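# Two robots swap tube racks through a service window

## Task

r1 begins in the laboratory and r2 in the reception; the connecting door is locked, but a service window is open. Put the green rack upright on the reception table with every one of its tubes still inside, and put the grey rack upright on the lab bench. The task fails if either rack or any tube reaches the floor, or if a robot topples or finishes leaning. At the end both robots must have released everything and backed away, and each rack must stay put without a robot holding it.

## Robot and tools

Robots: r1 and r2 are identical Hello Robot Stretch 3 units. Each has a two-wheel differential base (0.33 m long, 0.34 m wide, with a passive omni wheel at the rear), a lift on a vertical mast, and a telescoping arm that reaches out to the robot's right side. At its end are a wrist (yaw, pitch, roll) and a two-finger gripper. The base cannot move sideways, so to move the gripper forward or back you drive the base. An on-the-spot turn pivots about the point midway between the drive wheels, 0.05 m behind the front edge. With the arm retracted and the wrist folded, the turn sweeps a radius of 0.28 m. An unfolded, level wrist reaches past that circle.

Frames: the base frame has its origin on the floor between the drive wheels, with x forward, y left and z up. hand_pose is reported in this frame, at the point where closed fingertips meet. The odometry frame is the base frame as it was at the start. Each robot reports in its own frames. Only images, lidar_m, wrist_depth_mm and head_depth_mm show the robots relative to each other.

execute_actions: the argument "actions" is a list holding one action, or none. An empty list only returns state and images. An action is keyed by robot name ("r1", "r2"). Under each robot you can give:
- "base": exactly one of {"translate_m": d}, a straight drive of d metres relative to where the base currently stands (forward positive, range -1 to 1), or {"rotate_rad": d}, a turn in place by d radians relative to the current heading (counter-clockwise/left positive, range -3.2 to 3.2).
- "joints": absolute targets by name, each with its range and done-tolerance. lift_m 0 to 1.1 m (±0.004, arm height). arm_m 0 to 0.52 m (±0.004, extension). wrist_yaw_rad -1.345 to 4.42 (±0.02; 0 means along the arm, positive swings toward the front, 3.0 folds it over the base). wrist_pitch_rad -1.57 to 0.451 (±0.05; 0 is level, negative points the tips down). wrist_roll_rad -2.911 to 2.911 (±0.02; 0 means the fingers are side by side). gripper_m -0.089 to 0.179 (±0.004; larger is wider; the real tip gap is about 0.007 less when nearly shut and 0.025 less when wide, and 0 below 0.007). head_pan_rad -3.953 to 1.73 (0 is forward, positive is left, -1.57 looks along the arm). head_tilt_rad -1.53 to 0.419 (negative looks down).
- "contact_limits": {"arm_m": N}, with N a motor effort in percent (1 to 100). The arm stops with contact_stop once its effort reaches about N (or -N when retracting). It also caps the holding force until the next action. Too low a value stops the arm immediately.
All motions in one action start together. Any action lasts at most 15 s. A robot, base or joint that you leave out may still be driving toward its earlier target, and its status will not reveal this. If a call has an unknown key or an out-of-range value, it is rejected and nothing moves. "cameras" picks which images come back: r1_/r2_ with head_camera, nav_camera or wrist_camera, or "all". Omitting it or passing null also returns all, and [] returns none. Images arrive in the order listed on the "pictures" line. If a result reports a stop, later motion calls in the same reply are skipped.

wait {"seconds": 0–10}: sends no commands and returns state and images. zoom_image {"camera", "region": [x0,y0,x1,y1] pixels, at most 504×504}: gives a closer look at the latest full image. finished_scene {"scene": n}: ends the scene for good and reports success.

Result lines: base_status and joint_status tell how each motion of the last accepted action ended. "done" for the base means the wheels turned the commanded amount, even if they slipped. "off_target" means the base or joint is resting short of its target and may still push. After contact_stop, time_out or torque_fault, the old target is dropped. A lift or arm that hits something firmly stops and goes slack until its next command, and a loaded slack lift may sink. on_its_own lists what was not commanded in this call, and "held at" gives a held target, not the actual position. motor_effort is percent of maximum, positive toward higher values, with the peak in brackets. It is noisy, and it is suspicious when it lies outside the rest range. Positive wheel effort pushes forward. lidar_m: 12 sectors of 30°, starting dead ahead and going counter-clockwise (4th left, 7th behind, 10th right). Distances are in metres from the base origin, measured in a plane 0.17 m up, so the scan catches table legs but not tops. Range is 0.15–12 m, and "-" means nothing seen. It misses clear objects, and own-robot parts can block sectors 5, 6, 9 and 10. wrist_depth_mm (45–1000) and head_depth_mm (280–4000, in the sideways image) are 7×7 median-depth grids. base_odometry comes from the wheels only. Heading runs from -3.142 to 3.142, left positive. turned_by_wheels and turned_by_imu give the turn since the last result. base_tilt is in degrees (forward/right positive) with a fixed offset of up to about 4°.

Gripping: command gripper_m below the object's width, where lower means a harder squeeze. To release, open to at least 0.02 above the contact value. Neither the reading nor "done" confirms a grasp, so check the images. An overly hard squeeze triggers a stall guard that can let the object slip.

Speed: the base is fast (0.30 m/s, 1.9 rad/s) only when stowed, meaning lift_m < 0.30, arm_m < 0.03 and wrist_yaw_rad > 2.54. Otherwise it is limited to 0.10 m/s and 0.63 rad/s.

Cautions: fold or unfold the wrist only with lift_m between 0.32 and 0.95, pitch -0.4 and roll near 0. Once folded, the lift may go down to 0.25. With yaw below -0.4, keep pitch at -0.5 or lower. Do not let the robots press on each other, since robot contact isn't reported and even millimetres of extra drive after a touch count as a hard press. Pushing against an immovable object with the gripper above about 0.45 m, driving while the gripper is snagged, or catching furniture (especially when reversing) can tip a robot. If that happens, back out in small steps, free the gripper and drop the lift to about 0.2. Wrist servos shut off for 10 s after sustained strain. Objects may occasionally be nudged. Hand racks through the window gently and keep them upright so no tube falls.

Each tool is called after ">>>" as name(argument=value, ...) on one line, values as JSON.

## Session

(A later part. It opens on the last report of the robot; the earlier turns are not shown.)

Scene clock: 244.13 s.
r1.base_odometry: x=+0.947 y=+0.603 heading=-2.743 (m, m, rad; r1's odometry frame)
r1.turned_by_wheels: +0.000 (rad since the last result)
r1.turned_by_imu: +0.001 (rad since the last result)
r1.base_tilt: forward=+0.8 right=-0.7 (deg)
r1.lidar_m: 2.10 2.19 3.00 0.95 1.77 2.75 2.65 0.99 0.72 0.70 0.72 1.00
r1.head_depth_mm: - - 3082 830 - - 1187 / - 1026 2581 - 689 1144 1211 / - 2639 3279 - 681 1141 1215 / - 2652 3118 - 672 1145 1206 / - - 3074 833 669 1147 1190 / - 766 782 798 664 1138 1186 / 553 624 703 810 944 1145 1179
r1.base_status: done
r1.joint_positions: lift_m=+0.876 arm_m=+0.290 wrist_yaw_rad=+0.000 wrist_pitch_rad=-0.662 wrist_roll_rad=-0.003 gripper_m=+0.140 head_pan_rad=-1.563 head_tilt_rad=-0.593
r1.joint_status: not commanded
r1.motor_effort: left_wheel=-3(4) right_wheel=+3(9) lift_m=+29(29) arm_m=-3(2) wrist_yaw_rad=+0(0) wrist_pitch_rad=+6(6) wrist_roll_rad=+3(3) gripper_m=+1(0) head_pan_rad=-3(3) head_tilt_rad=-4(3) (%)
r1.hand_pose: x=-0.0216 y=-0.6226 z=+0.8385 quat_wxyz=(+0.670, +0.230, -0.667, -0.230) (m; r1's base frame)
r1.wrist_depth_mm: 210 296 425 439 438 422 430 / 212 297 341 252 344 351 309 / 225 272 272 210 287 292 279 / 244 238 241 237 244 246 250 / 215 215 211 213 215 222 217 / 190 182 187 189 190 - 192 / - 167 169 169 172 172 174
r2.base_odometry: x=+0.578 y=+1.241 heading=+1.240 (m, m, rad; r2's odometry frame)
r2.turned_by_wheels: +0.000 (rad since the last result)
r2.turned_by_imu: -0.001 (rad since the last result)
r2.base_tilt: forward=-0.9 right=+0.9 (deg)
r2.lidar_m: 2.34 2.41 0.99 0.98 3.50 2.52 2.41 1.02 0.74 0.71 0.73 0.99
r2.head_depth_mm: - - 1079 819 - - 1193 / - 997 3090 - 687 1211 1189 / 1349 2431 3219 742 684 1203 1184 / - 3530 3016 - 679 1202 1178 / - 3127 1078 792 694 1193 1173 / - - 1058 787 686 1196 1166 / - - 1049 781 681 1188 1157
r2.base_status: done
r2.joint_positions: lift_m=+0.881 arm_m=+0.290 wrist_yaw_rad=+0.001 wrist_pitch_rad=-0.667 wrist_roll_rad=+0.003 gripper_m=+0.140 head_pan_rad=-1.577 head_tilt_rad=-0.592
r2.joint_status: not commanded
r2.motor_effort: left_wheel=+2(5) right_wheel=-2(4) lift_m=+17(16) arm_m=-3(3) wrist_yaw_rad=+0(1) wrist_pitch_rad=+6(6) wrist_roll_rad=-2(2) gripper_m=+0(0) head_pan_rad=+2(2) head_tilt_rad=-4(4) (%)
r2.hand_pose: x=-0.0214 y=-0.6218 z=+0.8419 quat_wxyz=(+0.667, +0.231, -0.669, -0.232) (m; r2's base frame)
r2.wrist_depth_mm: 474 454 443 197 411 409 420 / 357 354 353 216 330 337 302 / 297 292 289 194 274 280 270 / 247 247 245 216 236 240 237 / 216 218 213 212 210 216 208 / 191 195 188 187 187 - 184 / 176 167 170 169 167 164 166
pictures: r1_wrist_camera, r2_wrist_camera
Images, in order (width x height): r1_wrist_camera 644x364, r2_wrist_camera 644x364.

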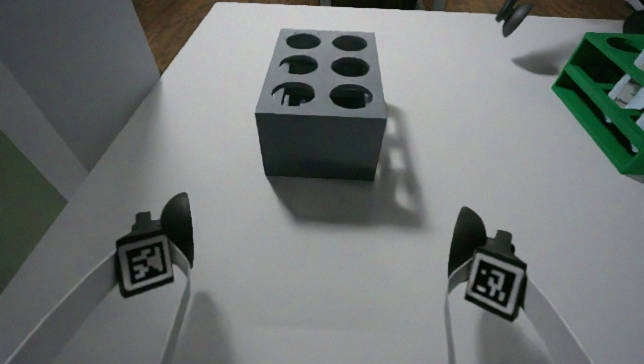

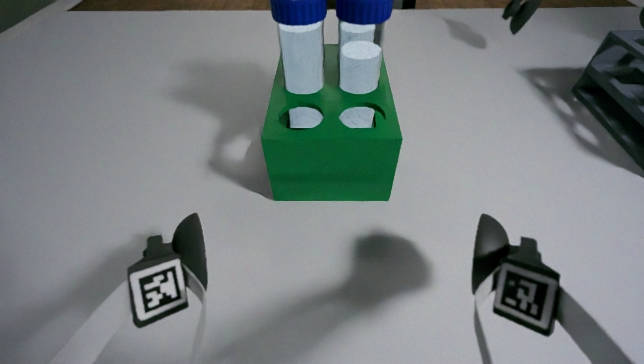

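>>> execute_actions(actions=[{"r1":{"base":{"translate_m":0.005},"joints":{"arm_m":0.426}},"r2":{"base":{"translate_m":0.007},"joints":{"arm_m":0.42}}}], cameras=["r1_wrist_camera","r2_wrist_camera"])

>>> execute_actions(actions=[{"r1":{"joints":{"gripper_m":0.053}},"r2":{"joints":{"gripper_m":0.045}}}], cameras=["r1_wrist_camera","r2_wrist_camera"])

>>> execute_actions(actions=[{"r1":{"joints":{"lift_m":0.906,"head_pan_rad":-1.8}},"r2":{"joints":{"lift_m":0.91,"head_pan_rad":-1.8}}}])

Scene clock: 255.67 s.
r1.base_odometry: x=+0.943 y=+0.601 heading=-2.744 (m, m, rad; r1's odometry frame)
r1.turned_by_wheels: +0.000 (rad since the last result)
r1.turned_by_imu: +0.000 (rad since the last result)
r1.base_tilt: forward=+0.7 right=-0.6 (deg)
r1.lidar_m: 2.09 2.18 2.98 0.95 1.78 2.75 2.66 0.99 0.73 0.70 0.73 1.00
r1.head_depth_mm: - - 897 821 - - 1196 / - 1114 3334 - 674 1143 1215 / - 2687 - 819 682 1141 1203 / - 2636 2973 795 677 1144 1200 / - - 3059 827 669 1137 1184 / - 731 758 794 663 1141 1183 / 553 625 703 806 950 1135 1172
r1.base_status: done
r1.joint_positions: lift_m=+0.876 arm_m=+0.426 wrist_yaw_rad=+0.000 wrist_pitch_rad=-0.662 wrist_roll_rad=-0.003 gripper_m=+0.140 head_pan_rad=-1.563 head_tilt_rad=-0.593
r1.joint_status: all done
r1.motor_effort: left_wheel=-3(6) right_wheel=+3(10) lift_m=+29(29) arm_m=+5(3) wrist_yaw_rad=+0(1) wrist_pitch_rad=+5(6) wrist_roll_rad=+3(3) gripper_m=+0(0) head_pan_rad=-3(3) head_tilt_rad=-2(4) (%)
r1.hand_pose: x=-0.0216 y=-0.7580 z=+0.8385 quat_wxyz=(+0.670, +0.230, -0.667, -0.230) (m; r1's base frame)
r1.wrist_depth_mm: - - - - - - - / - - 338 343 347 348 355 / 209 290 281 209 287 290 294 / 211 239 235 170 232 246 250 / 203 215 167 143 187 222 217 / 189 182 164 163 163 - 192 / - 167 118 117 118 170 172
r2.base_odometry: x=+0.580 y=+1.247 heading=+1.240 (m, m, rad; r2's odometry frame)
r2.turned_by_wheels: +0.000 (rad since the last result)
r2.turned_by_imu: +0.001 (rad since the last result)
r2.base_tilt: forward=-0.9 right=+1.0 (deg)
r2.lidar_m: 2.32 2.41 0.98 0.98 3.52 2.52 2.42 1.02 0.74 0.71 0.73 0.99
r2.head_depth_mm: - 3779 897 819 - - 1196 / - 3707 3283 786 686 1212 1190 / 1398 2384 - 810 682 1207 1182 / - 3572 - 773 679 1197 1180 / - 3498 1081 795 693 1198 1173 / - - 1063 788 686 1192 1168 / - - 1051 781 680 1188 1159
r2.base_status: done
r2.joint_positions: lift_m=+0.881 arm_m=+0.420 wrist_yaw_rad=+0.001 wrist_pitch_rad=-0.667 wrist_roll_rad=+0.003 gripper_m=+0.140 head_pan_rad=-1.577 head_tilt_rad=-0.592
r2.joint_status: all done
r2.motor_effort: left_wheel=+2(5) right_wheel=-3(5) lift_m=+16(16) arm_m=+4(5) wrist_yaw_rad=-1(1) wrist_pitch_rad=+6(7) wrist_roll_rad=-2(2) gripper_m=+0(0) head_pan_rad=+2(2) head_tilt_rad=-4(3) (%)
r2.hand_pose: x=-0.0214 y=-0.7511 z=+0.8419 quat_wxyz=(+0.667, +0.231, -0.669, -0.232) (m; r2's base frame)
r2.wrist_depth_mm: - - - - - - - / 358 355 334 122 121 339 336 / 293 290 104 100 96 278 278 / 248 247 232 108 96 239 237 / 216 217 207 134 134 214 207 / 191 195 151 129 131 - 185 / 174 167 152 160 146 163 165
pictures: r1_wrist_camera, r2_wrist_camera
Images, in order (width x height): r1_wrist_camera 644x364, r2_wrist_camera 644x364.

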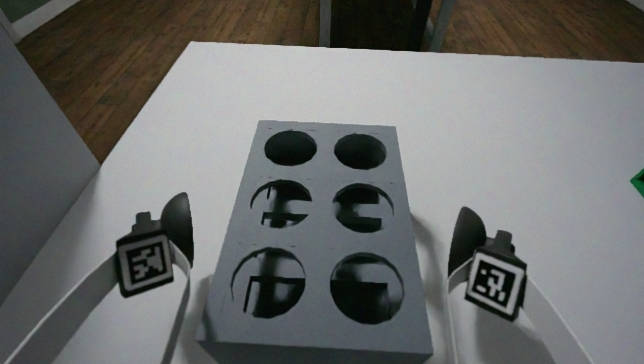

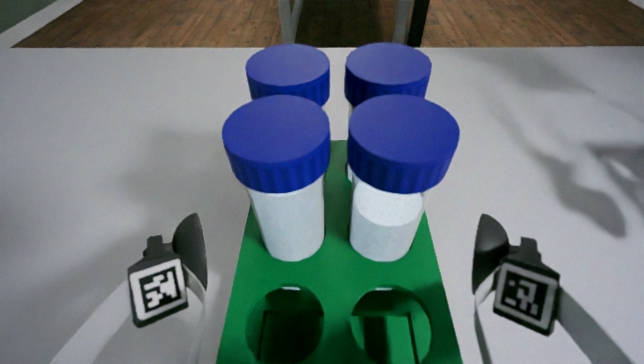

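Scene clock: 257.10 s.
r1.base_odometry: x=+0.943 y=+0.601 heading=-2.743 (m, m, rad; r1's odometry frame)
r1.turned_by_wheels: +0.000 (rad since the last result)
r1.turned_by_imu: +0.000 (rad since the last result)
r1.base_tilt: forward=+0.7 right=-0.7 (deg)
r1.lidar_m: 2.10 2.17 2.98 0.95 1.78 2.76 2.66 0.99 0.72 0.70 0.73 1.00
r1.head_depth_mm: - - 898 821 - - 1193 / - 1119 3307 - 676 1150 1211 / - 2629 - 833 683 1146 1207 / - 2624 2694 793 676 1141 1196 / - - 3050 830 671 1141 1194 / - 729 761 794 665 1141 1183 / 554 624 703 809 949 1143 1170
r1.base_status: not commanded
r1.joint_positions: lift_m=+0.876 arm_m=+0.426 wrist_yaw_rad=+0.000 wrist_pitch_rad=-0.650 wrist_roll_rad=-0.003 gripper_m=+0.054 head_pan_rad=-1.563 head_tilt_rad=-0.593
r1.joint_status: all done
r1.motor_effort: left_wheel=-3(3) right_wheel=+3(3) lift_m=+29(29) arm_m=+5(5) wrist_yaw_rad=+0(0) wrist_pitch_rad=-1(6) wrist_roll_rad=+3(3) gripper_m=-23(100) head_pan_rad=-3(3) head_tilt_rad=-2(3) (%)
r1.hand_pose: x=-0.0216 y=-0.7601 z=+0.8407 quat_wxyz=(+0.671, +0.226, -0.669, -0.226) (m; r1's base frame)
r1.wrist_depth_mm: - - - - - - - / - - 349 351 357 364 367 / 209 308 289 208 295 297 303 / 211 245 239 174 238 254 255 / 204 212 145 146 148 220 222 / 189 189 164 161 157 194 194 / 173 170 118 117 121 173 175
r2.base_odometry: x=+0.580 y=+1.247 heading=+1.240 (m, m, rad; r2's odometry frame)
r2.turned_by_wheels: +0.000 (rad since the last result)
r2.turned_by_imu: +0.000 (rad since the last result)
r2.base_tilt: forward=-0.9 right=+0.9 (deg)
r2.lidar_m: 2.33 2.40 0.99 0.98 3.49 2.52 2.42 1.02 0.74 0.71 0.73 0.99
r2.head_depth_mm: - 3758 895 821 - - 1194 / - 3680 3271 787 686 1207 1193 / 1366 2399 - 811 683 1206 1190 / - 3557 2980 775 679 1204 1180 / - 3505 1078 794 693 1197 1174 / - - 1065 788 687 1192 1166 / - - 1052 782 681 1190 1160
r2.base_status: not commanded
r2.joint_positions: lift_m=+0.881 arm_m=+0.420 wrist_yaw_rad=+0.001 wrist_pitch_rad=-0.654 wrist_roll_rad=+0.004 gripper_m=+0.046 head_pan_rad=-1.577 head_tilt_rad=-0.592
r2.joint_status: all done
r2.motor_effort: left_wheel=+2(2) right_wheel=-3(4) lift_m=+16(16) arm_m=+4(4) wrist_yaw_rad=+0(1) wrist_pitch_rad=+1(7) wrist_roll_rad=-2(2) gripper_m=-20(90) head_pan_rad=+2(2) head_tilt_rad=-3(4) (%)
r2.hand_pose: x=-0.0214 y=-0.7534 z=+0.8443 quat_wxyz=(+0.669, +0.227, -0.671, -0.228) (m; r2's base frame)
r2.wrist_depth_mm: - - - - - - - / 372 365 347 128 128 348 345 / 302 300 276 105 100 287 284 / 257 253 237 99 94 244 241 / 220 219 151 130 124 213 211 / 194 194 132 132 131 192 187 / 174 173 164 150 148 166 168
pictures: r1_wrist_camera, r2_wrist_camera
Images, in order (width x height): r1_wrist_camera 644x364, r2_wrist_camera 644x364.

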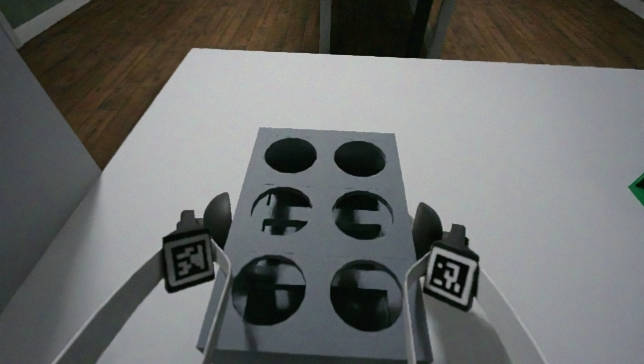

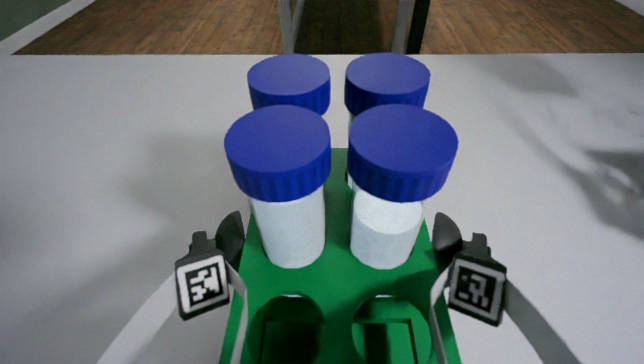

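Scene clock: 258.17 s.
r1.base_odometry: x=+0.943 y=+0.601 heading=-2.743 (m, m, rad; r1's odometry frame)
r1.turned_by_wheels: +0.000 (rad since the last result)
r1.turned_by_imu: +0.000 (rad since the last result)
r1.base_tilt: forward=+0.7 right=-0.7 (deg)
r1.lidar_m: 2.10 2.18 2.99 0.95 1.78 2.75 2.66 0.99 0.73 0.70 0.73 1.00
r1.head_depth_mm: - - 3204 873 744 - - / - - 3171 895 - - 1201 / - - 918 - - 1283 1209 / - 925 - 807 700 1200 1196 / 1380 2328 - 803 673 1148 1192 / - 2440 - 776 663 1097 1184 / - - 2966 813 637 1042 1169
r1.base_status: not commanded
r1.joint_positions: lift_m=+0.906 arm_m=+0.426 wrist_yaw_rad=+0.000 wrist_pitch_rad=-0.669 wrist_roll_rad=-0.003 gripper_m=+0.054 head_pan_rad=-1.793 head_tilt_rad=-0.593
r1.joint_status: all done
r1.motor_effort: left_wheel=-3(3) right_wheel=+3(3) lift_m=+46(49) arm_m=+5(5) wrist_yaw_rad=+0(1) wrist_pitch_rad=+9(9) wrist_roll_rad=+3(3) gripper_m=-21(23) head_pan_rad=-3(19) head_tilt_rad=-4(3) (%)
r1.hand_pose: x=-0.0216 y=-0.7567 z=+0.8665 quat_wxyz=(+0.669, +0.233, -0.666, -0.232) (m; r1's base frame)
r1.wrist_depth_mm: - - - - - - - / - - 386 393 395 401 - / 209 - 310 180 316 333 336 / 213 267 261 160 266 284 284 / 212 241 143 146 162 247 248 / 205 214 168 165 157 220 222 / 194 193 141 124 174 197 198
r2.base_odometry: x=+0.580 y=+1.247 heading=+1.240 (m, m, rad; r2's odometry frame)
r2.turned_by_wheels: +0.000 (rad since the last result)
r2.turned_by_imu: +0.000 (rad since the last result)
r2.base_tilt: forward=-1.0 right=+0.9 (deg)
r2.lidar_m: 2.33 2.41 0.99 0.98 3.50 2.51 2.42 1.02 0.74 0.71 0.73 0.99
r2.head_depth_mm: - 835 869 828 730 - - / - - 2915 887 - - 1169 / - 908 1106 - 1109 1296 1183 / - 3799 - 778 700 1256 1178 / 1342 2331 - 779 692 1208 1173 / 3273 - - 756 667 1150 1164 / - 3132 1055 781 658 1101 1161
r2.base_status: not commanded
r2.joint_positions: lift_m=+0.909 arm_m=+0.420 wrist_yaw_rad=+0.001 wrist_pitch_rad=-0.690 wrist_roll_rad=+0.004 gripper_m=+0.046 head_pan_rad=-1.793 head_tilt_rad=-0.592
r2.joint_status: all done
r2.motor_effort: left_wheel=+2(3) right_wheel=-3(4) lift_m=+41(42) arm_m=+4(4) wrist_yaw_rad=-1(1) wrist_pitch_rad=+15(17) wrist_roll_rad=-2(2) gripper_m=-19(19) head_pan_rad=-4(21) head_tilt_rad=-3(3) (%)
r2.hand_pose: x=-0.0214 y=-0.7470 z=+0.8664 quat_wxyz=(+0.664, +0.239, -0.666, -0.240) (m; r2's base frame)
r2.wrist_depth_mm: - - - - - - - / 387 387 356 115 114 371 361 / 325 323 299 108 97 308 306 / 279 274 89 90 86 267 265 / 242 241 142 123 116 235 231 / 216 215 133 131 129 213 207 / 194 194 174 166 162 187 187
pictures: r1_head_camera (sideways: a quarter turn clockwise sets it upright), r1_nav_camera (sideways: a quarter turn counterclockwise sets it upright), r1_wrist_camera, r2_head_camera (sideways: a quarter turn clockwise sets it upright), r2_nav_camera (sideways: a quarter turn counterclockwise sets it upright), r2_wrist_camera
Images, in order (width x height): r1_head_camera 896x504, r1_nav_camera 672x504, r1_wrist_camera 644x364, r2_head_camera 896x504, r2_nav_camera 672x504, r2_wrist_camera 644x364.

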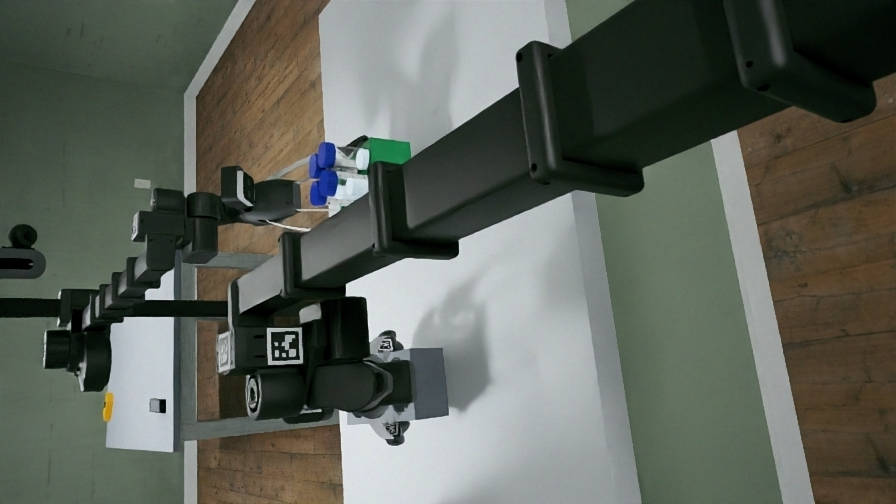

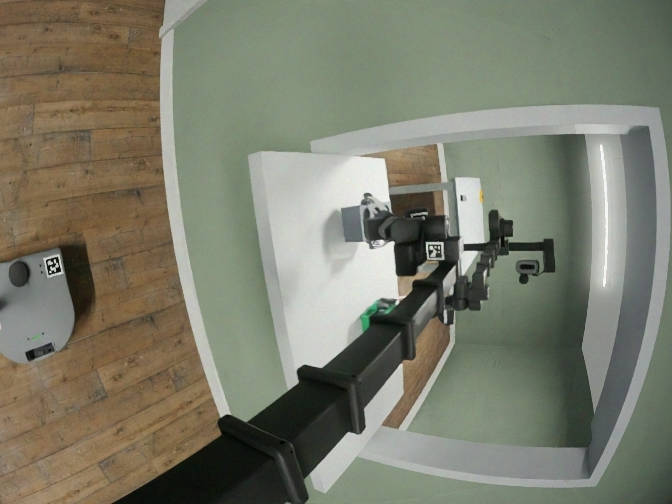

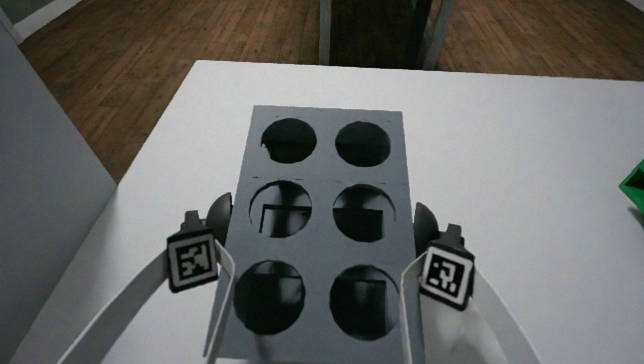

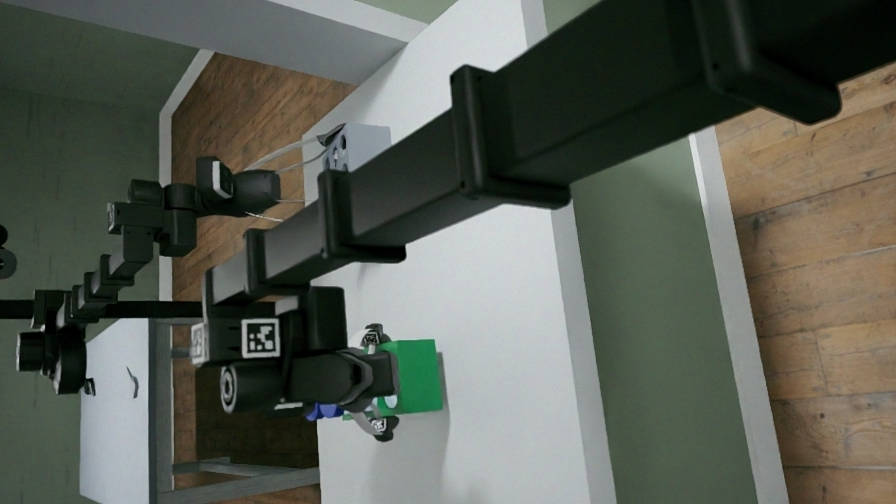

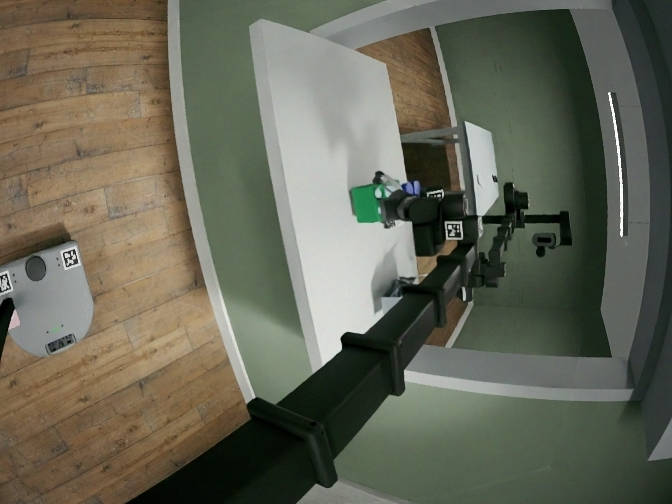

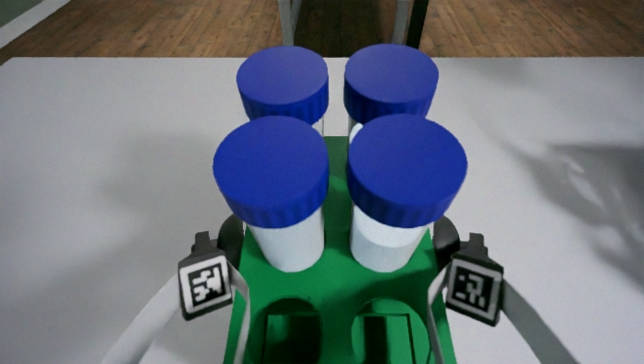

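>>> execute_actions(actions=[{"r1":{"joints":{"lift_m":0.92,"arm_m":0.23,"head_pan_rad":-1.57}},"r2":{"joints":{"lift_m":0.925,"arm_m":0.23,"head_pan_rad":-1.57}}}], cameras=[])

>>> execute_actions(actions=[{"r1":{"base":{"rotate_rad":1.72}},"r2":{"base":{"rotate_rad":1.65}}}], cameras=[])

>>> execute_actions(actions=[{"r1":{"base":{"translate_m":0.25},"joints":{"arm_m":0.5,"lift_m":0.89}},"r2":{"base":{"translate_m":0.25},"joints":{"arm_m":0.5,"lift_m":0.895}}}], cameras=[])

>>> execute_actions(actions=[{"r1":{"base":{"rotate_rad":1.43}},"r2":{"base":{"rotate_rad":1.5}}}])

Scene clock: 273.77 s.
r1.base_odometry: x=+0.943 y=+0.601 heading=-2.743 (m, m, rad; r1's odometry frame)
r1.turned_by_wheels: +0.000 (rad since the last result)
r1.turned_by_imu: +0.000 (rad since the last result)
r1.base_tilt: forward=+0.8 right=-0.6 (deg)
r1.lidar_m: 2.10 2.18 2.98 0.95 1.77 2.75 2.66 0.99 0.73 0.70 0.73 1.00
r1.head_depth_mm: - - 3049 - - 1192 1214 / 1377 1032 2603 - 688 1152 1213 / 3505 2688 3593 - 680 1154 1201 / - 2626 3336 - 654 1149 1198 / - - 3045 836 669 1138 1192 / - - 812 795 665 1133 1187 / 559 613 699 802 938 1133 1179
r1.base_status: not commanded
r1.joint_positions: lift_m=+0.920 arm_m=+0.230 wrist_yaw_rad=+0.000 wrist_pitch_rad=-0.670 wrist_roll_rad=-0.003 gripper_m=+0.054 head_pan_rad=-1.577 head_tilt_rad=-0.593
r1.joint_status: all done
r1.motor_effort: left_wheel=-3(3) right_wheel=+3(3) lift_m=+45(49) arm_m=-3(2) wrist_yaw_rad=+0(1) wrist_pitch_rad=+9(10) wrist_roll_rad=+3(3) gripper_m=-21(21) head_pan_rad=+3(20) head_tilt_rad=-3(2) (%)
r1.hand_pose: x=-0.0216 y=-0.5610 z=+0.8803 quat_wxyz=(+0.669, +0.233, -0.666, -0.233) (m; r1's base frame)
r1.wrist_depth_mm: 225 287 - 518 527 497 518 / 255 289 411 415 422 425 431 / 307 311 331 180 335 352 356 / 371 313 277 160 286 302 303 / 471 258 144 146 163 263 265 / 585 229 169 165 157 235 235 / 213 207 141 124 173 211 212
r2.base_odometry: x=+0.580 y=+1.247 heading=+1.240 (m, m, rad; r2's odometry frame)
r2.turned_by_wheels: +0.000 (rad since the last result)
r2.turned_by_imu: +0.001 (rad since the last result)
r2.base_tilt: forward=-1.0 right=+1.0 (deg)
r2.lidar_m: 2.32 2.41 0.99 0.98 3.52 2.51 2.42 1.02 0.74 0.71 0.73 0.99
r2.head_depth_mm: - - 2957 - 859 1215 1195 / 1339 3643 1037 764 687 1209 1192 / 1346 2459 - - 682 1204 1187 / - 3597 3142 - 666 1203 1179 / - 3509 1076 795 692 1200 1173 / - - 1061 787 686 1196 1166 / - - 1048 781 682 1191 1157
r2.base_status: not commanded
r2.joint_positions: lift_m=+0.924 arm_m=+0.230 wrist_yaw_rad=+0.001 wrist_pitch_rad=-0.691 wrist_roll_rad=+0.003 gripper_m=+0.046 head_pan_rad=-1.577 head_tilt_rad=-0.592
r2.joint_status: all done
r2.motor_effort: left_wheel=+2(2) right_wheel=-3(3) lift_m=+41(42) arm_m=-3(3) wrist_yaw_rad=-1(1) wrist_pitch_rad=+16(16) wrist_roll_rad=-2(2) gripper_m=-19(19) head_pan_rad=+2(18) head_tilt_rad=-2(3) (%)
r2.hand_pose: x=-0.0215 y=-0.5573 z=+0.8811 quat_wxyz=(+0.664, +0.240, -0.666, -0.240) (m; r2's base frame)
r2.wrist_depth_mm: - 512 514 497 492 484 457 / 415 415 378 115 114 398 392 / 351 345 321 108 97 331 328 / 298 297 90 90 86 285 286 / 260 259 142 124 116 252 251 / 232 230 133 131 130 228 223 / 209 207 175 166 162 201 202
pictures: none
No camera images: the call's "cameras" was empty. Leave "cameras" out to get every camera's image.

Scene clock: 277.43 s.
r1.base_odometry: x=+0.943 y=+0.601 heading=-1.024 (m, m, rad; r1's odometry frame)
r1.turned_by_wheels: +1.720 (rad since the last result)
r1.turned_by_imu: +1.729 (rad since the last result)
r1.base_tilt: forward=+0.7 right=-0.6 (deg)
r1.lidar_m: 0.95 1.11 2.67 1.77 0.88 0.71 0.70 0.76 1.14 2.10 2.30 3.55
r1.head_depth_mm: 1725 1883 2123 - - 1401 1225 / 1731 1935 2090 - 1754 1438 1219 / 1767 1946 2094 - 1750 1434 1200 / 1760 1954 2196 - 1680 1415 1205 / 1820 2000 2242 2187 1710 1394 1189 / 1833 2031 2299 2151 1707 1398 1192 / 1846 2064 2352 2135 1690 1383 1182
r1.base_status: done
r1.joint_positions: lift_m=+0.920 arm_m=+0.230 wrist_yaw_rad=+0.000 wrist_pitch_rad=-0.670 wrist_roll_rad=-0.003 gripper_m=+0.054 head_pan_rad=-1.577 head_tilt_rad=-0.593
r1.joint_status: not commanded
r1.motor_effort: left_wheel=-3(10) right_wheel=+3(9) lift_m=+45(46) arm_m=-2(3) wrist_yaw_rad=-1(0) wrist_pitch_rad=+10(9) wrist_roll_rad=+3(3) gripper_m=-21(21) head_pan_rad=+3(3) head_tilt_rad=-4(4) (%)
r1.hand_pose: x=-0.0216 y=-0.5610 z=+0.8803 quat_wxyz=(+0.669, +0.233, -0.666, -0.233) (m; r1's base frame)
r1.wrist_depth_mm: - - - - - - - / - - - - - - - / - - - 181 - - - / - - - 161 - - 975 / - - 144 147 162 - 964 / - - 169 164 158 - 914 / 924 910 141 124 174 930 861
r2.base_odometry: x=+0.580 y=+1.247 heading=+2.890 (m, m, rad; r2's odometry frame)
r2.turned_by_wheels: +1.650 (rad since the last result)
r2.turned_by_imu: +1.629 (rad since the last result)
r2.base_tilt: forward=-1.0 right=+1.0 (deg)
r2.lidar_m: 1.17 1.01 2.48 2.24 0.96 0.73 0.71 0.75 1.06 2.33 2.45 0.98
r2.head_depth_mm: 1920 2097 2085 - 1626 1402 1197 / 1924 2162 2353 1998 1696 1403 1187 / 1934 2171 - - 1684 1390 1187 / 1944 2174 2358 - 1627 1382 1178 / 1950 2194 2449 2094 1661 1375 1170 / 1965 2200 2464 2065 1650 1368 1164 / 1971 2207 2454 2052 1629 1360 1155
r2.base_status: done
r2.joint_positions: lift_m=+0.924 arm_m=+0.230 wrist_yaw_rad=+0.001 wrist_pitch_rad=-0.691 wrist_roll_rad=+0.003 gripper_m=+0.046 head_pan_rad=-1.577 head_tilt_rad=-0.592
r2.joint_status: not commanded
r2.motor_effort: left_wheel=-2(6) right_wheel=+2(7) lift_m=+41(42) arm_m=-4(3) wrist_yaw_rad=-1(1) wrist_pitch_rad=+16(16) wrist_roll_rad=-2(2) gripper_m=-18(18) head_pan_rad=+2(2) head_tilt_rad=-4(4) (%)
r2.hand_pose: x=-0.0215 y=-0.5573 z=+0.8811 quat_wxyz=(+0.664, +0.240, -0.666, -0.240) (m; r2's base frame)
r2.wrist_depth_mm: - - - - - - 921 / - - - 115 114 - 901 / - - - 108 96 - 872 / - - 91 90 86 - 872 / - - 143 124 116 - 849 / - - 133 130 130 - 854 / 952 911 174 165 162 918 827
pictures: none
No camera images: the call's "cameras" was empty. Leave "cameras" out to get every camera's image.

Scene clock: 281.00 s.
r1.base_odometry: x=+1.073 y=+0.387 heading=-1.024 (m, m, rad; r1's odometry frame)
r1.turned_by_wheels: +0.000 (rad since the last result)
r1.turned_by_imu: +0.000 (rad since the last result)
r1.base_tilt: forward=+0.8 right=-0.7 (deg)
r1.lidar_m: 0.70 0.88 2.64 2.39 1.18 0.95 0.95 1.04 1.56 2.13 2.33 0.71
r1.head_depth_mm: 1737 1929 2171 2330 - - 1196 / 1755 1971 2125 - 1766 1427 1214 / 1783 1952 2313 2255 1754 1423 1204 / 1805 1989 - 2062 1741 1417 1194 / 1816 2055 2265 2188 1715 1405 1191 / 1863 2036 2321 2186 1694 1393 1185 / 1878 2091 2390 2148 1674 1385 1183
r1.base_status: done
r1.joint_positions: lift_m=+0.890 arm_m=+0.500 wrist_yaw_rad=+0.000 wrist_pitch_rad=-0.671 wrist_roll_rad=-0.003 gripper_m=+0.054 head_pan_rad=-1.577 head_tilt_rad=-0.593
r1.joint_status: all done
r1.motor_effort: left_wheel=-4(4) right_wheel=+2(9) lift_m=+30(39) arm_m=+5(6) wrist_yaw_rad=+1(0) wrist_pitch_rad=+10(10) wrist_roll_rad=+3(3) gripper_m=-21(21) head_pan_rad=+3(3) head_tilt_rad=-3(3) (%)
r1.hand_pose: x=-0.0216 y=-0.8304 z=+0.8508 quat_wxyz=(+0.669, +0.233, -0.666, -0.233) (m; r1's base frame)
r1.wrist_depth_mm: - - - - - - - / - - - - - - - / - - - 181 - - - / - - - 160 - - - / - - 144 146 163 - - / - - 171 164 157 - - / 887 909 141 124 175 904 892
r2.base_odometry: x=+0.338 y=+1.310 heading=+2.890 (m, m, rad; r2's odometry frame)
r2.turned_by_wheels: +0.000 (rad since the last result)
r2.turned_by_imu: -0.002 (rad since the last result)
r2.base_tilt: forward=-0.9 right=+1.0 (deg)
r2.lidar_m: 1.22 0.78 2.47 2.40 1.30 0.98 0.95 1.00 1.43 2.34 2.46 0.74
r2.head_depth_mm: 1933 2150 2393 - - 1368 1195 / 1949 2152 - 2069 1648 1405 1190 / 1952 2106 2502 2135 1680 1388 1181 / 1952 2154 842 1974 1677 1385 1180 / 1966 2196 2447 2094 1661 1374 1171 / 1967 2198 2455 2066 1645 1367 1169 / 1983 2217 2457 2049 1628 1354 1158
r2.base_status: done
r2.joint_positions: lift_m=+0.895 arm_m=+0.500 wrist_yaw_rad=+0.001 wrist_pitch_rad=-0.692 wrist_roll_rad=+0.003 gripper_m=+0.046 head_pan_rad=-1.577 head_tilt_rad=-0.593
r2.joint_status: all done
r2.motor_effort: left_wheel=-2(2) right_wheel=+2(9) lift_m=+19(40) arm_m=+5(6) wrist_yaw_rad=-1(1) wrist_pitch_rad=+16(16) wrist_roll_rad=-2(2) gripper_m=-19(19) head_pan_rad=+2(2) head_tilt_rad=-4(3) (%)
r2.hand_pose: x=-0.0215 y=-0.8265 z=+0.8521 quat_wxyz=(+0.664, +0.240, -0.666, -0.240) (m; r2's base frame)
r2.wrist_depth_mm: - - - - - - - / - - - 115 114 - - / - - - 108 96 - - / - - 90 90 86 - - / - - 141 124 116 - - / - - 133 130 129 - - / 895 896 175 165 161 877 889
pictures: none
No camera images: the call's "cameras" was empty. Leave "cameras" out to get every camera's image.

Scene clock: 284.47 s.
r1.base_odometry: x=+1.073 y=+0.387 heading=+0.406 (m, m, rad; r1's odometry frame)
r1.turned_by_wheels: +1.430 (rad since the last result)
r1.turned_by_imu: +1.437 (rad since the last result)
r1.base_tilt: forward=+0.7 right=-0.7 (deg)
r1.lidar_m: 2.62 1.34 0.98 0.95 0.98 1.33 2.13 2.22 3.04 0.70 0.89 2.71
r1.head_depth_mm: 2864 3191 3221 2435 - - 1190 / 2896 3179 3441 - 1745 1434 1214 / 2865 3135 2806 1516 1699 1414 1208 / 2873 3057 - 866 1001 1315 1195 / 2841 3069 1257 899 1652 1399 1192 / 2860 2019 1233 887 1650 1388 1189 / 2827 3010 1218 881 1629 1383 1180
r1.base_status: done
r1.joint_positions: lift_m=+0.890 arm_m=+0.500 wrist_yaw_rad=+0.000 wrist_pitch_rad=-0.671 wrist_roll_rad=-0.003 gripper_m=+0.054 head_pan_rad=-1.577 head_tilt_rad=-0.593
r1.joint_status: not commanded
r1.motor_effort: left_wheel=-3(12) right_wheel=+3(12) lift_m=+30(30) arm_m=+4(5) wrist_yaw_rad=+0(0) wrist_pitch_rad=+10(10) wrist_roll_rad=+3(3) gripper_m=-21(21) head_pan_rad=+3(3) head_tilt_rad=-4(4) (%)
r1.hand_pose: x=-0.0216 y=-0.8305 z=+0.8508 quat_wxyz=(+0.669, +0.233, -0.666, -0.233) (m; r1's base frame)
r1.wrist_depth_mm: 523 524 529 537 - - - / 421 421 428 431 476 - - / 352 354 344 180 364 - - / 303 302 291 160 298 - - / 259 262 144 147 162 - - / 229 234 169 165 158 - - / 215 216 141 123 175 897 896
r2.base_odometry: x=+0.338 y=+1.310 heading=-1.893 (m, m, rad; r2's odometry frame)
r2.turned_by_wheels: +1.500 (rad since the last result)
r2.turned_by_imu: +1.480 (rad since the last result)
r2.base_tilt: forward=-0.9 right=+1.0 (deg)
r2.lidar_m: 2.40 1.41 1.00 0.95 0.98 1.31 2.34 2.40 0.74 0.87 0.77 2.52
r2.head_depth_mm: 2843 3211 3125 - - 1373 1194 / 2810 3137 - 884 1026 1366 1190 / 2817 3047 1087 884 1625 1321 1189 / 2810 1969 842 863 1665 1385 1179 / 2814 1798 1169 874 1657 1377 1172 / 2791 1756 1148 869 1640 1364 1169 / 2776 3049 1134 862 1635 1268 1159
r2.base_status: done
r2.joint_positions: lift_m=+0.895 arm_m=+0.500 wrist_yaw_rad=+0.000 wrist_pitch_rad=-0.692 wrist_roll_rad=+0.003 gripper_m=+0.046 head_pan_rad=-1.577 head_tilt_rad=-0.593
r2.joint_status: not commanded
r2.motor_effort: left_wheel=-1(6) right_wheel=+3(11) lift_m=+19(19) arm_m=+4(4) wrist_yaw_rad=-1(1) wrist_pitch_rad=+17(16) wrist_roll_rad=-2(2) gripper_m=-18(19) head_pan_rad=+2(2) head_tilt_rad=-4(3) (%)
r2.hand_pose: x=-0.0215 y=-0.8266 z=+0.8521 quat_wxyz=(+0.664, +0.240, -0.666, -0.240) (m; r2's base frame)
r2.wrist_depth_mm: - 533 530 518 511 - - / 434 436 400 115 114 409 - / 361 360 332 108 96 346 - / 300 306 90 90 86 299 298 / 274 271 142 124 116 264 261 / 243 241 133 131 129 240 233 / 218 217 175 165 162 211 210
pictures: r1_head_camera (sideways: a quarter turn clockwise sets it upright), r1_nav_camera (sideways: a quarter turn counterclockwise sets it upright), r1_wrist_camera, r2_head_camera (sideways: a quarter turn clockwise sets it upright), r2_nav_camera (sideways: a quarter turn counterclockwise sets it upright), r2_wrist_camera
Images, in order (width x height): r1_head_camera 896x504, r1_nav_camera 672x504, r1_wrist_camera 644x364, r2_head_camera 896x504, r2_nav_camera 672x504, r2_wrist_camera 644x364.

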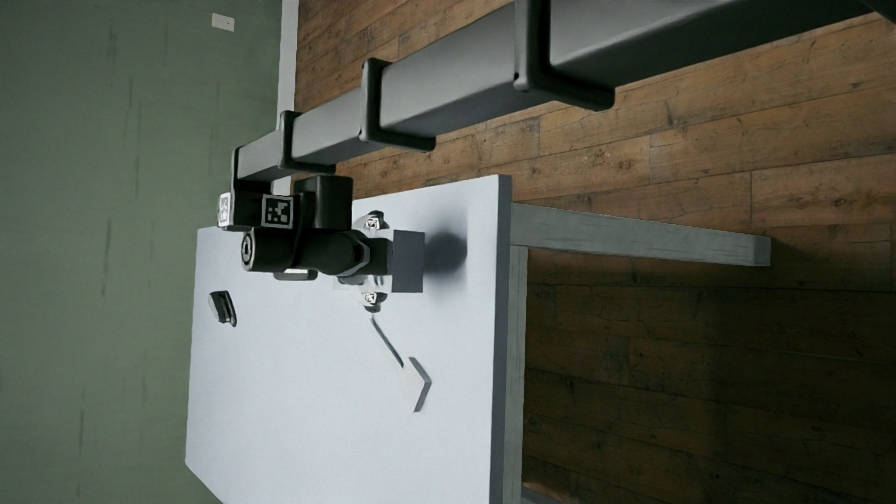

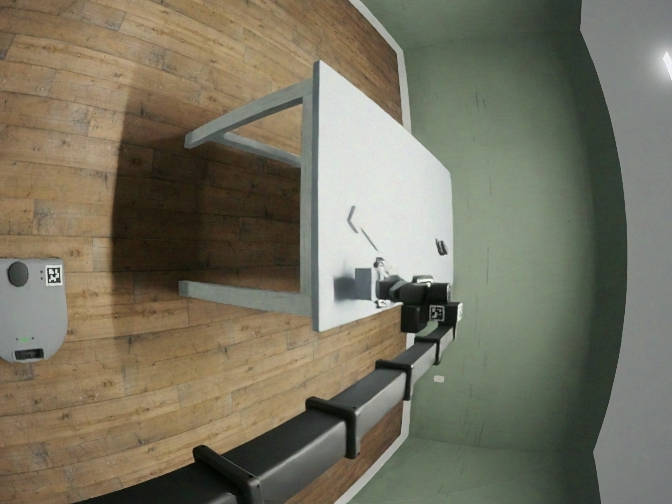

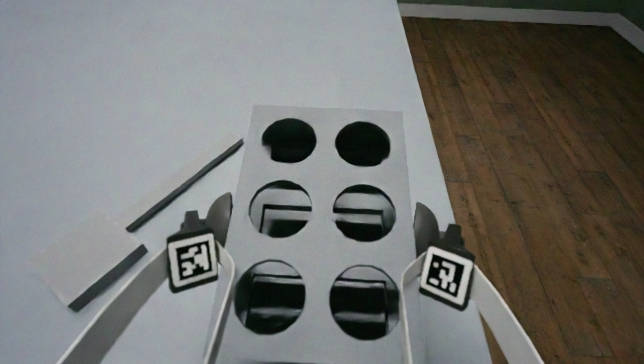

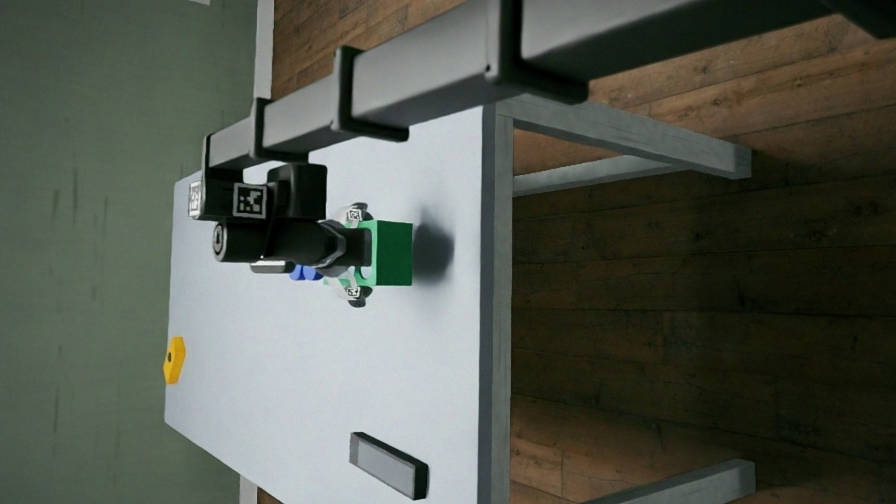

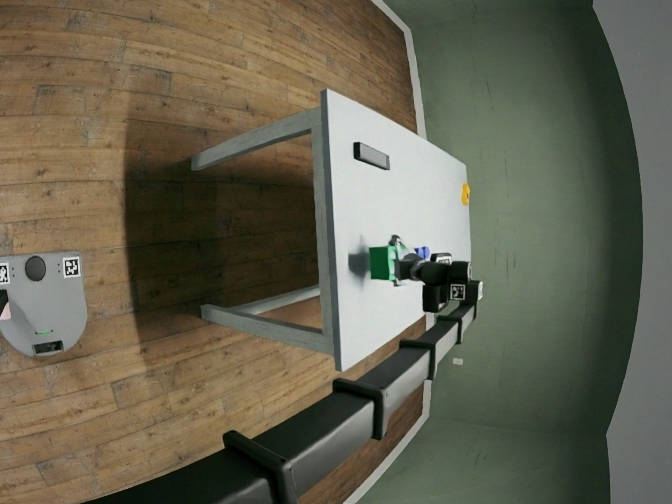

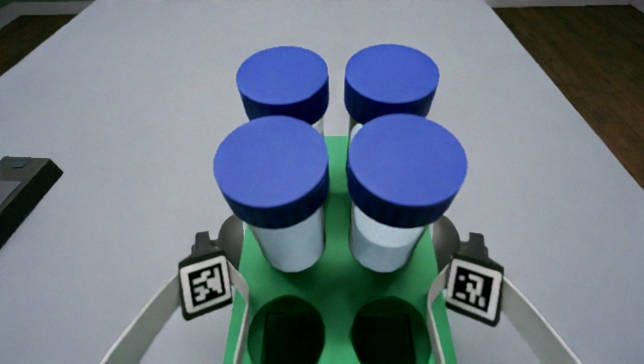

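Margin ~7 cm to the edge, spatula clear.

>>> execute_actions(actions=[{"r1":{"joints":{"lift_m":0.838}},"r2":{"joints":{"lift_m":0.842}}}], cameras=[])

>>> execute_actions(actions=[{"r1":{"joints":{"gripper_m":0.14}},"r2":{"joints":{"gripper_m":0.14}}}], cameras=[])

>>> execute_actions(actions=[{"r1":{"joints":{"arm_m":0.1}},"r2":{"joints":{"arm_m":0.1}}}], cameras=["r1_head_camera","r2_head_camera"])

Scene clock: 295.90 s.
r1.base_odometry: x=+1.073 y=+0.387 heading=+0.406 (m, m, rad; r1's odometry frame)
r1.turned_by_wheels: +0.000 (rad since the last result)
r1.turned_by_imu: +0.000 (rad since the last result)
r1.base_tilt: forward=+0.8 right=-0.8 (deg)
r1.lidar_m: 2.62 1.34 0.98 0.95 0.98 1.33 2.13 2.22 3.03 0.71 0.89 2.71
r1.head_depth_mm: 2837 3216 3264 2272 1855 - - / 2860 3174 3238 - - 1395 1200 / 2829 3188 3422 998 1697 1429 1205 / 2848 3022 1437 877 1002 1316 1201 / 2886 2989 1256 896 1646 1407 1189 / 2851 2025 1233 889 1644 1393 1183 / 2829 2966 1210 880 1632 1392 1180
r1.base_status: not commanded
r1.joint_positions: lift_m=+0.838 arm_m=+0.500 wrist_yaw_rad=+0.000 wrist_pitch_rad=-0.639 wrist_roll_rad=-0.002 gripper_m=+0.054 head_pan_rad=-1.577 head_tilt_rad=-0.593
r1.joint_status: all done
r1.motor_effort: left_wheel=-3(3) right_wheel=+3(3) lift_m=+24(33) arm_m=+4(4) wrist_yaw_rad=+0(1) wrist_pitch_rad=-6(9) wrist_roll_rad=+3(3) gripper_m=-22(22) head_pan_rad=+2(3) head_tilt_rad=-4(3) (%)
r1.hand_pose: x=-0.0216 y=-0.8361 z=+0.8050 quat_wxyz=(+0.672, +0.222, -0.670, -0.222) (m; r1's base frame)
r1.wrist_depth_mm: 449 464 469 474 - - - / 361 356 363 369 387 - - / 293 296 287 206 305 - - / 247 247 245 167 245 - - / 204 216 145 146 149 - - / 191 193 168 163 155 - - / 175 174 123 119 124 181 890
r2.base_odometry: x=+0.338 y=+1.310 heading=-1.894 (m, m, rad; r2's odometry frame)
r2.turned_by_wheels: +0.000 (rad since the last result)
r2.turned_by_imu: +0.000 (rad since the last result)
r2.base_tilt: forward=-0.9 right=+0.9 (deg)
r2.lidar_m: 2.40 1.42 1.00 0.96 0.98 1.31 2.34 2.40 0.74 0.87 0.78 2.52
r2.head_depth_mm: 2865 3196 2965 2185 - - - / 2829 3191 3064 - 1010 1339 1187 / 2832 3006 - 885 1618 1325 1185 / 2800 1830 1204 867 1668 1388 1177 / 2811 1794 1163 872 1654 1374 1174 / 2812 1760 1151 868 1650 1368 1164 / 2761 3032 1136 862 1636 1271 1158
r2.base_status: not commanded
r2.joint_positions: lift_m=+0.843 arm_m=+0.500 wrist_yaw_rad=+0.000 wrist_pitch_rad=-0.663 wrist_roll_rad=+0.005 gripper_m=+0.046 head_pan_rad=-1.577 head_tilt_rad=-0.593
r2.joint_status: all done
r2.motor_effort: left_wheel=-2(2) right_wheel=+4(4) lift_m=+12(18) arm_m=+3(4) wrist_yaw_rad=+0(0) wrist_pitch_rad=+5(16) wrist_roll_rad=-3(3) gripper_m=-19(19) head_pan_rad=+2(2) head_tilt_rad=-4(4) (%)
r2.hand_pose: x=-0.0215 y=-0.8318 z=+0.8047 quat_wxyz=(+0.667, +0.230, -0.670, -0.231) (m; r2's base frame)
r2.wrist_depth_mm: 468 464 459 452 443 434 - / 363 365 345 124 134 342 - / 301 298 276 105 101 285 281 / 252 251 236 97 91 243 242 / 221 218 212 128 123 212 211 / 194 193 133 129 128 192 187 / 174 174 165 161 148 169 169
pictures: none
No camera images: the call's "cameras" was empty. Leave "cameras" out to get every camera's image.

Scene clock: 297.33 s.
r1.base_odometry: x=+1.073 y=+0.387 heading=+0.406 (m, m, rad; r1's odometry frame)
r1.turned_by_wheels: +0.000 (rad since the last result)
r1.turned_by_imu: +0.000 (rad since the last result)
r1.base_tilt: forward=+0.7 right=-0.6 (deg)
r1.lidar_m: 2.62 1.34 0.98 0.95 0.98 1.32 2.13 2.22 3.04 0.71 0.89 2.71
r1.head_depth_mm: 2890 3142 3275 2299 1865 - - / 2846 3240 3244 - - 1386 1214 / 2846 3167 3386 980 1696 1427 1215 / 2829 3061 1435 878 1003 1302 1199 / 2850 3019 1259 901 1653 1397 1194 / 2845 2009 1235 888 1647 1400 1184 / 2830 3001 1216 881 1622 1387 1174
r1.base_status: not commanded
r1.joint_positions: lift_m=+0.838 arm_m=+0.500 wrist_yaw_rad=+0.000 wrist_pitch_rad=-0.660 wrist_roll_rad=-0.003 gripper_m=+0.140 head_pan_rad=-1.577 head_tilt_rad=-0.593
r1.joint_status: all done
r1.motor_effort: left_wheel=-3(3) right_wheel=+3(3) lift_m=+28(28) arm_m=+4(4) wrist_yaw_rad=-1(0) wrist_pitch_rad=+4(5) wrist_roll_rad=+3(2) gripper_m=+1(97) head_pan_rad=+3(3) head_tilt_rad=-3(4) (%)
r1.hand_pose: x=-0.0216 y=-0.8325 z=+0.8009 quat_wxyz=(+0.670, +0.229, -0.668, -0.229) (m; r1's base frame)
r1.wrist_depth_mm: 424 425 437 434 496 - - / 339 337 342 349 366 - - / 282 283 278 205 292 - - / 229 237 236 172 237 - - / 201 211 187 146 199 - - / 190 184 166 164 165 - 998 / - 168 118 119 119 173 881
r2.base_odometry: x=+0.338 y=+1.310 heading=-1.894 (m, m, rad; r2's odometry frame)
r2.turned_by_wheels: +0.000 (rad since the last result)
r2.turned_by_imu: +0.000 (rad since the last result)
r2.base_tilt: forward=-1.0 right=+0.9 (deg)
r2.lidar_m: 2.40 1.41 1.01 0.96 0.98 1.30 2.34 2.41 0.74 0.87 0.78 2.53
r2.head_depth_mm: 2852 3181 2953 2167 - - - / 2840 3170 3028 - 1009 1335 1190 / 2843 3031 - 884 1627 1324 1186 / 2811 1828 1235 867 1671 1386 1181 / 2817 1786 1164 873 1660 1374 1174 / 2791 1760 1147 870 1643 1362 1163 / 2783 3020 1133 863 1629 1263 1162
r2.base_status: not commanded
r2.joint_positions: lift_m=+0.843 arm_m=+0.500 wrist_yaw_rad=+0.000 wrist_pitch_rad=-0.662 wrist_roll_rad=+0.005 gripper_m=+0.140 head_pan_rad=-1.577 head_tilt_rad=-0.593
r2.joint_status: all done
r2.motor_effort: left_wheel=-2(2) right_wheel=+5(4) lift_m=+16(16) arm_m=+4(4) wrist_yaw_rad=+0(1) wrist_pitch_rad=+5(5) wrist_roll_rad=-3(3) gripper_m=+0(81) head_pan_rad=+3(3) head_tilt_rad=-4(4) (%)
r2.hand_pose: x=-0.0215 y=-0.8319 z=+0.8047 quat_wxyz=(+0.667, +0.230, -0.670, -0.231) (m; r2's base frame)
r2.wrist_depth_mm: 466 462 458 445 442 435 - / 363 357 343 125 126 344 - / 299 296 276 104 100 282 281 / 253 250 235 99 93 242 240 / 219 221 211 131 130 216 209 / 193 197 136 131 131 - 187 / 177 169 154 160 148 165 167
pictures: none
No camera images: the call's "cameras" was empty. Leave "cameras" out to get every camera's image.

Scene clock: 301.47 s.
r1.base_odometry: x=+1.073 y=+0.387 heading=+0.406 (m, m, rad; r1's odometry frame)
r1.turned_by_wheels: +0.000 (rad since the last result)
r1.turned_by_imu: +0.000 (rad since the last result)
r1.base_tilt: forward=+0.7 right=-0.5 (deg)
r1.lidar_m: 2.62 1.34 0.98 0.95 0.98 1.33 2.13 2.22 3.03 0.71 0.89 2.72
r1.head_depth_mm: 2855 3158 3233 2287 1834 - - / 2883 3201 3180 2276 1905 - 1186 / 2849 3177 3138 2019 1866 - 1177 / 2843 3065 1270 880 913 - 1176 / 2867 2980 1250 902 1658 1382 1186 / 2859 2006 1231 894 1649 1386 1184 / 2861 2956 1215 880 1623 1390 1171
r1.base_status: not commanded
r1.joint_positions: lift_m=+0.838 arm_m=+0.100 wrist_yaw_rad=+0.000 wrist_pitch_rad=-0.661 wrist_roll_rad=-0.003 gripper_m=+0.140 head_pan_rad=-1.577 head_tilt_rad=-0.593
r1.joint_status: all done
r1.motor_effort: left_wheel=-3(3) right_wheel=+3(4) lift_m=+28(29) arm_m=-3(0) wrist_yaw_rad=-1(1) wrist_pitch_rad=+5(5) wrist_roll_rad=+3(2) gripper_m=+0(0) head_pan_rad=+2(3) head_tilt_rad=-3(3) (%)
r1.hand_pose: x=-0.0216 y=-0.4328 z=+0.8007 quat_wxyz=(+0.670, +0.230, -0.668, -0.229) (m; r1's base frame)
r1.wrist_depth_mm: 421 432 436 411 492 - - / 379 372 377 369 387 - - / - - - - - - - / - - - - - - - / - 900 - - - - - / 964 924 977 933 966 - - / 855 849 844 859 856 888 884
r2.base_odometry: x=+0.338 y=+1.310 heading=-1.893 (m, m, rad; r2's odometry frame)
r2.turned_by_wheels: +0.000 (rad since the last result)
r2.turned_by_imu: +0.000 (rad since the last result)
r2.base_tilt: forward=-1.0 right=+0.9 (deg)
r2.lidar_m: 2.39 1.41 1.00 0.95 0.98 1.31 2.34 2.41 0.74 0.87 0.77 2.52
r2.head_depth_mm: 2840 3206 2978 2160 1823 - - / 2834 3152 2680 891 938 - 1181 / 2844 3029 1191 885 - - 1186 / 2829 1833 1178 867 - - 1176 / 2797 1795 1162 875 1706 1366 1172 / 2792 1762 1146 869 1644 1360 1167 / 2782 3062 1137 863 1633 1265 1159
r2.base_status: not commanded
r2.joint_positions: lift_m=+0.843 arm_m=+0.100 wrist_yaw_rad=+0.000 wrist_pitch_rad=-0.663 wrist_roll_rad=+0.003 gripper_m=+0.140 head_pan_rad=-1.577 head_tilt_rad=-0.593
r2.joint_status: all done
r2.motor_effort: left_wheel=-2(2) right_wheel=+2(4) lift_m=+15(16) arm_m=-3(1) wrist_yaw_rad=-1(1) wrist_pitch_rad=+5(5) wrist_roll_rad=-2(3) gripper_m=+0(0) head_pan_rad=+2(3) head_tilt_rad=-4(3) (%)
r2.hand_pose: x=-0.0215 y=-0.4324 z=+0.8045 quat_wxyz=(+0.668, +0.230, -0.669, -0.231) (m; r2's base frame)
r2.wrist_depth_mm: 483 434 456 400 439 436 - / 369 367 363 365 361 362 - / 465 513 - - - 444 - / - - - - - - - / - - - - 920 - - / - - 945 948 905 - 922 / 876 844 871 853 870 836 836
pictures: r1_head_camera (sideways: a quarter turn clockwise sets it upright), r2_head_camera (sideways: a quarter turn clockwise sets it upright)
Images, in order (width x height): r1_head_camera 896x504, r2_head_camera 896x504.

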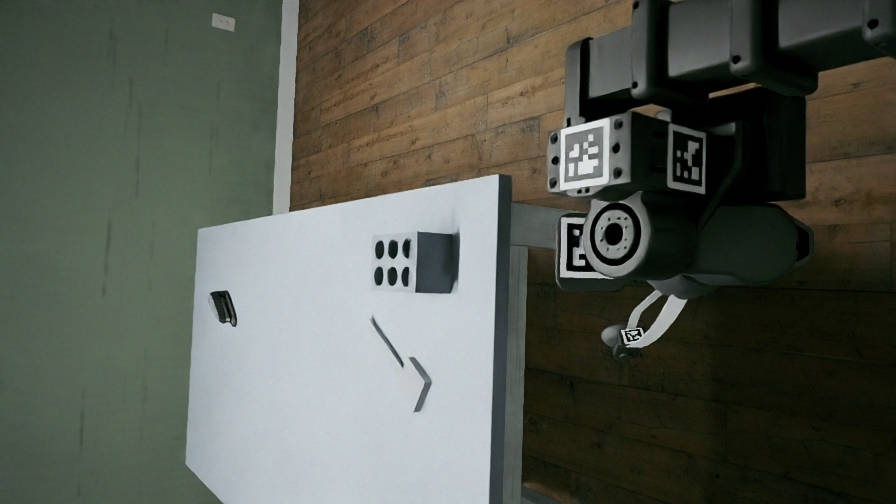

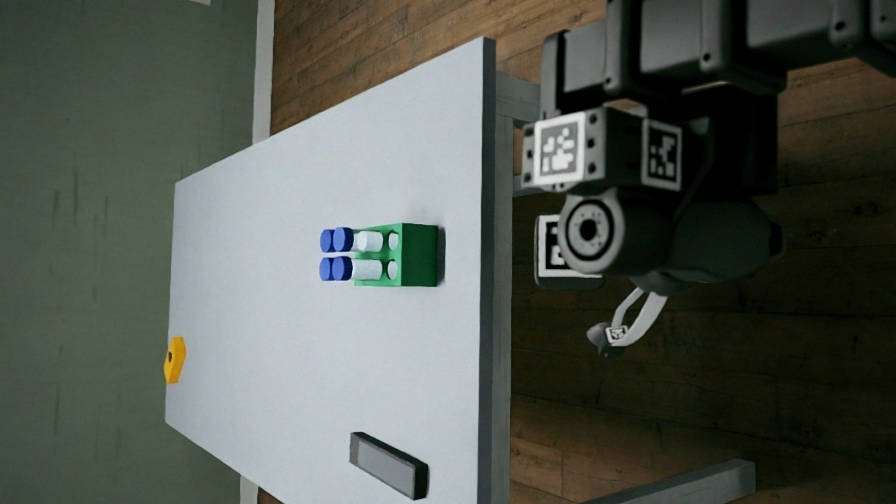

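>>> finished_scene(scene=2)

The scene is finished: the task was done.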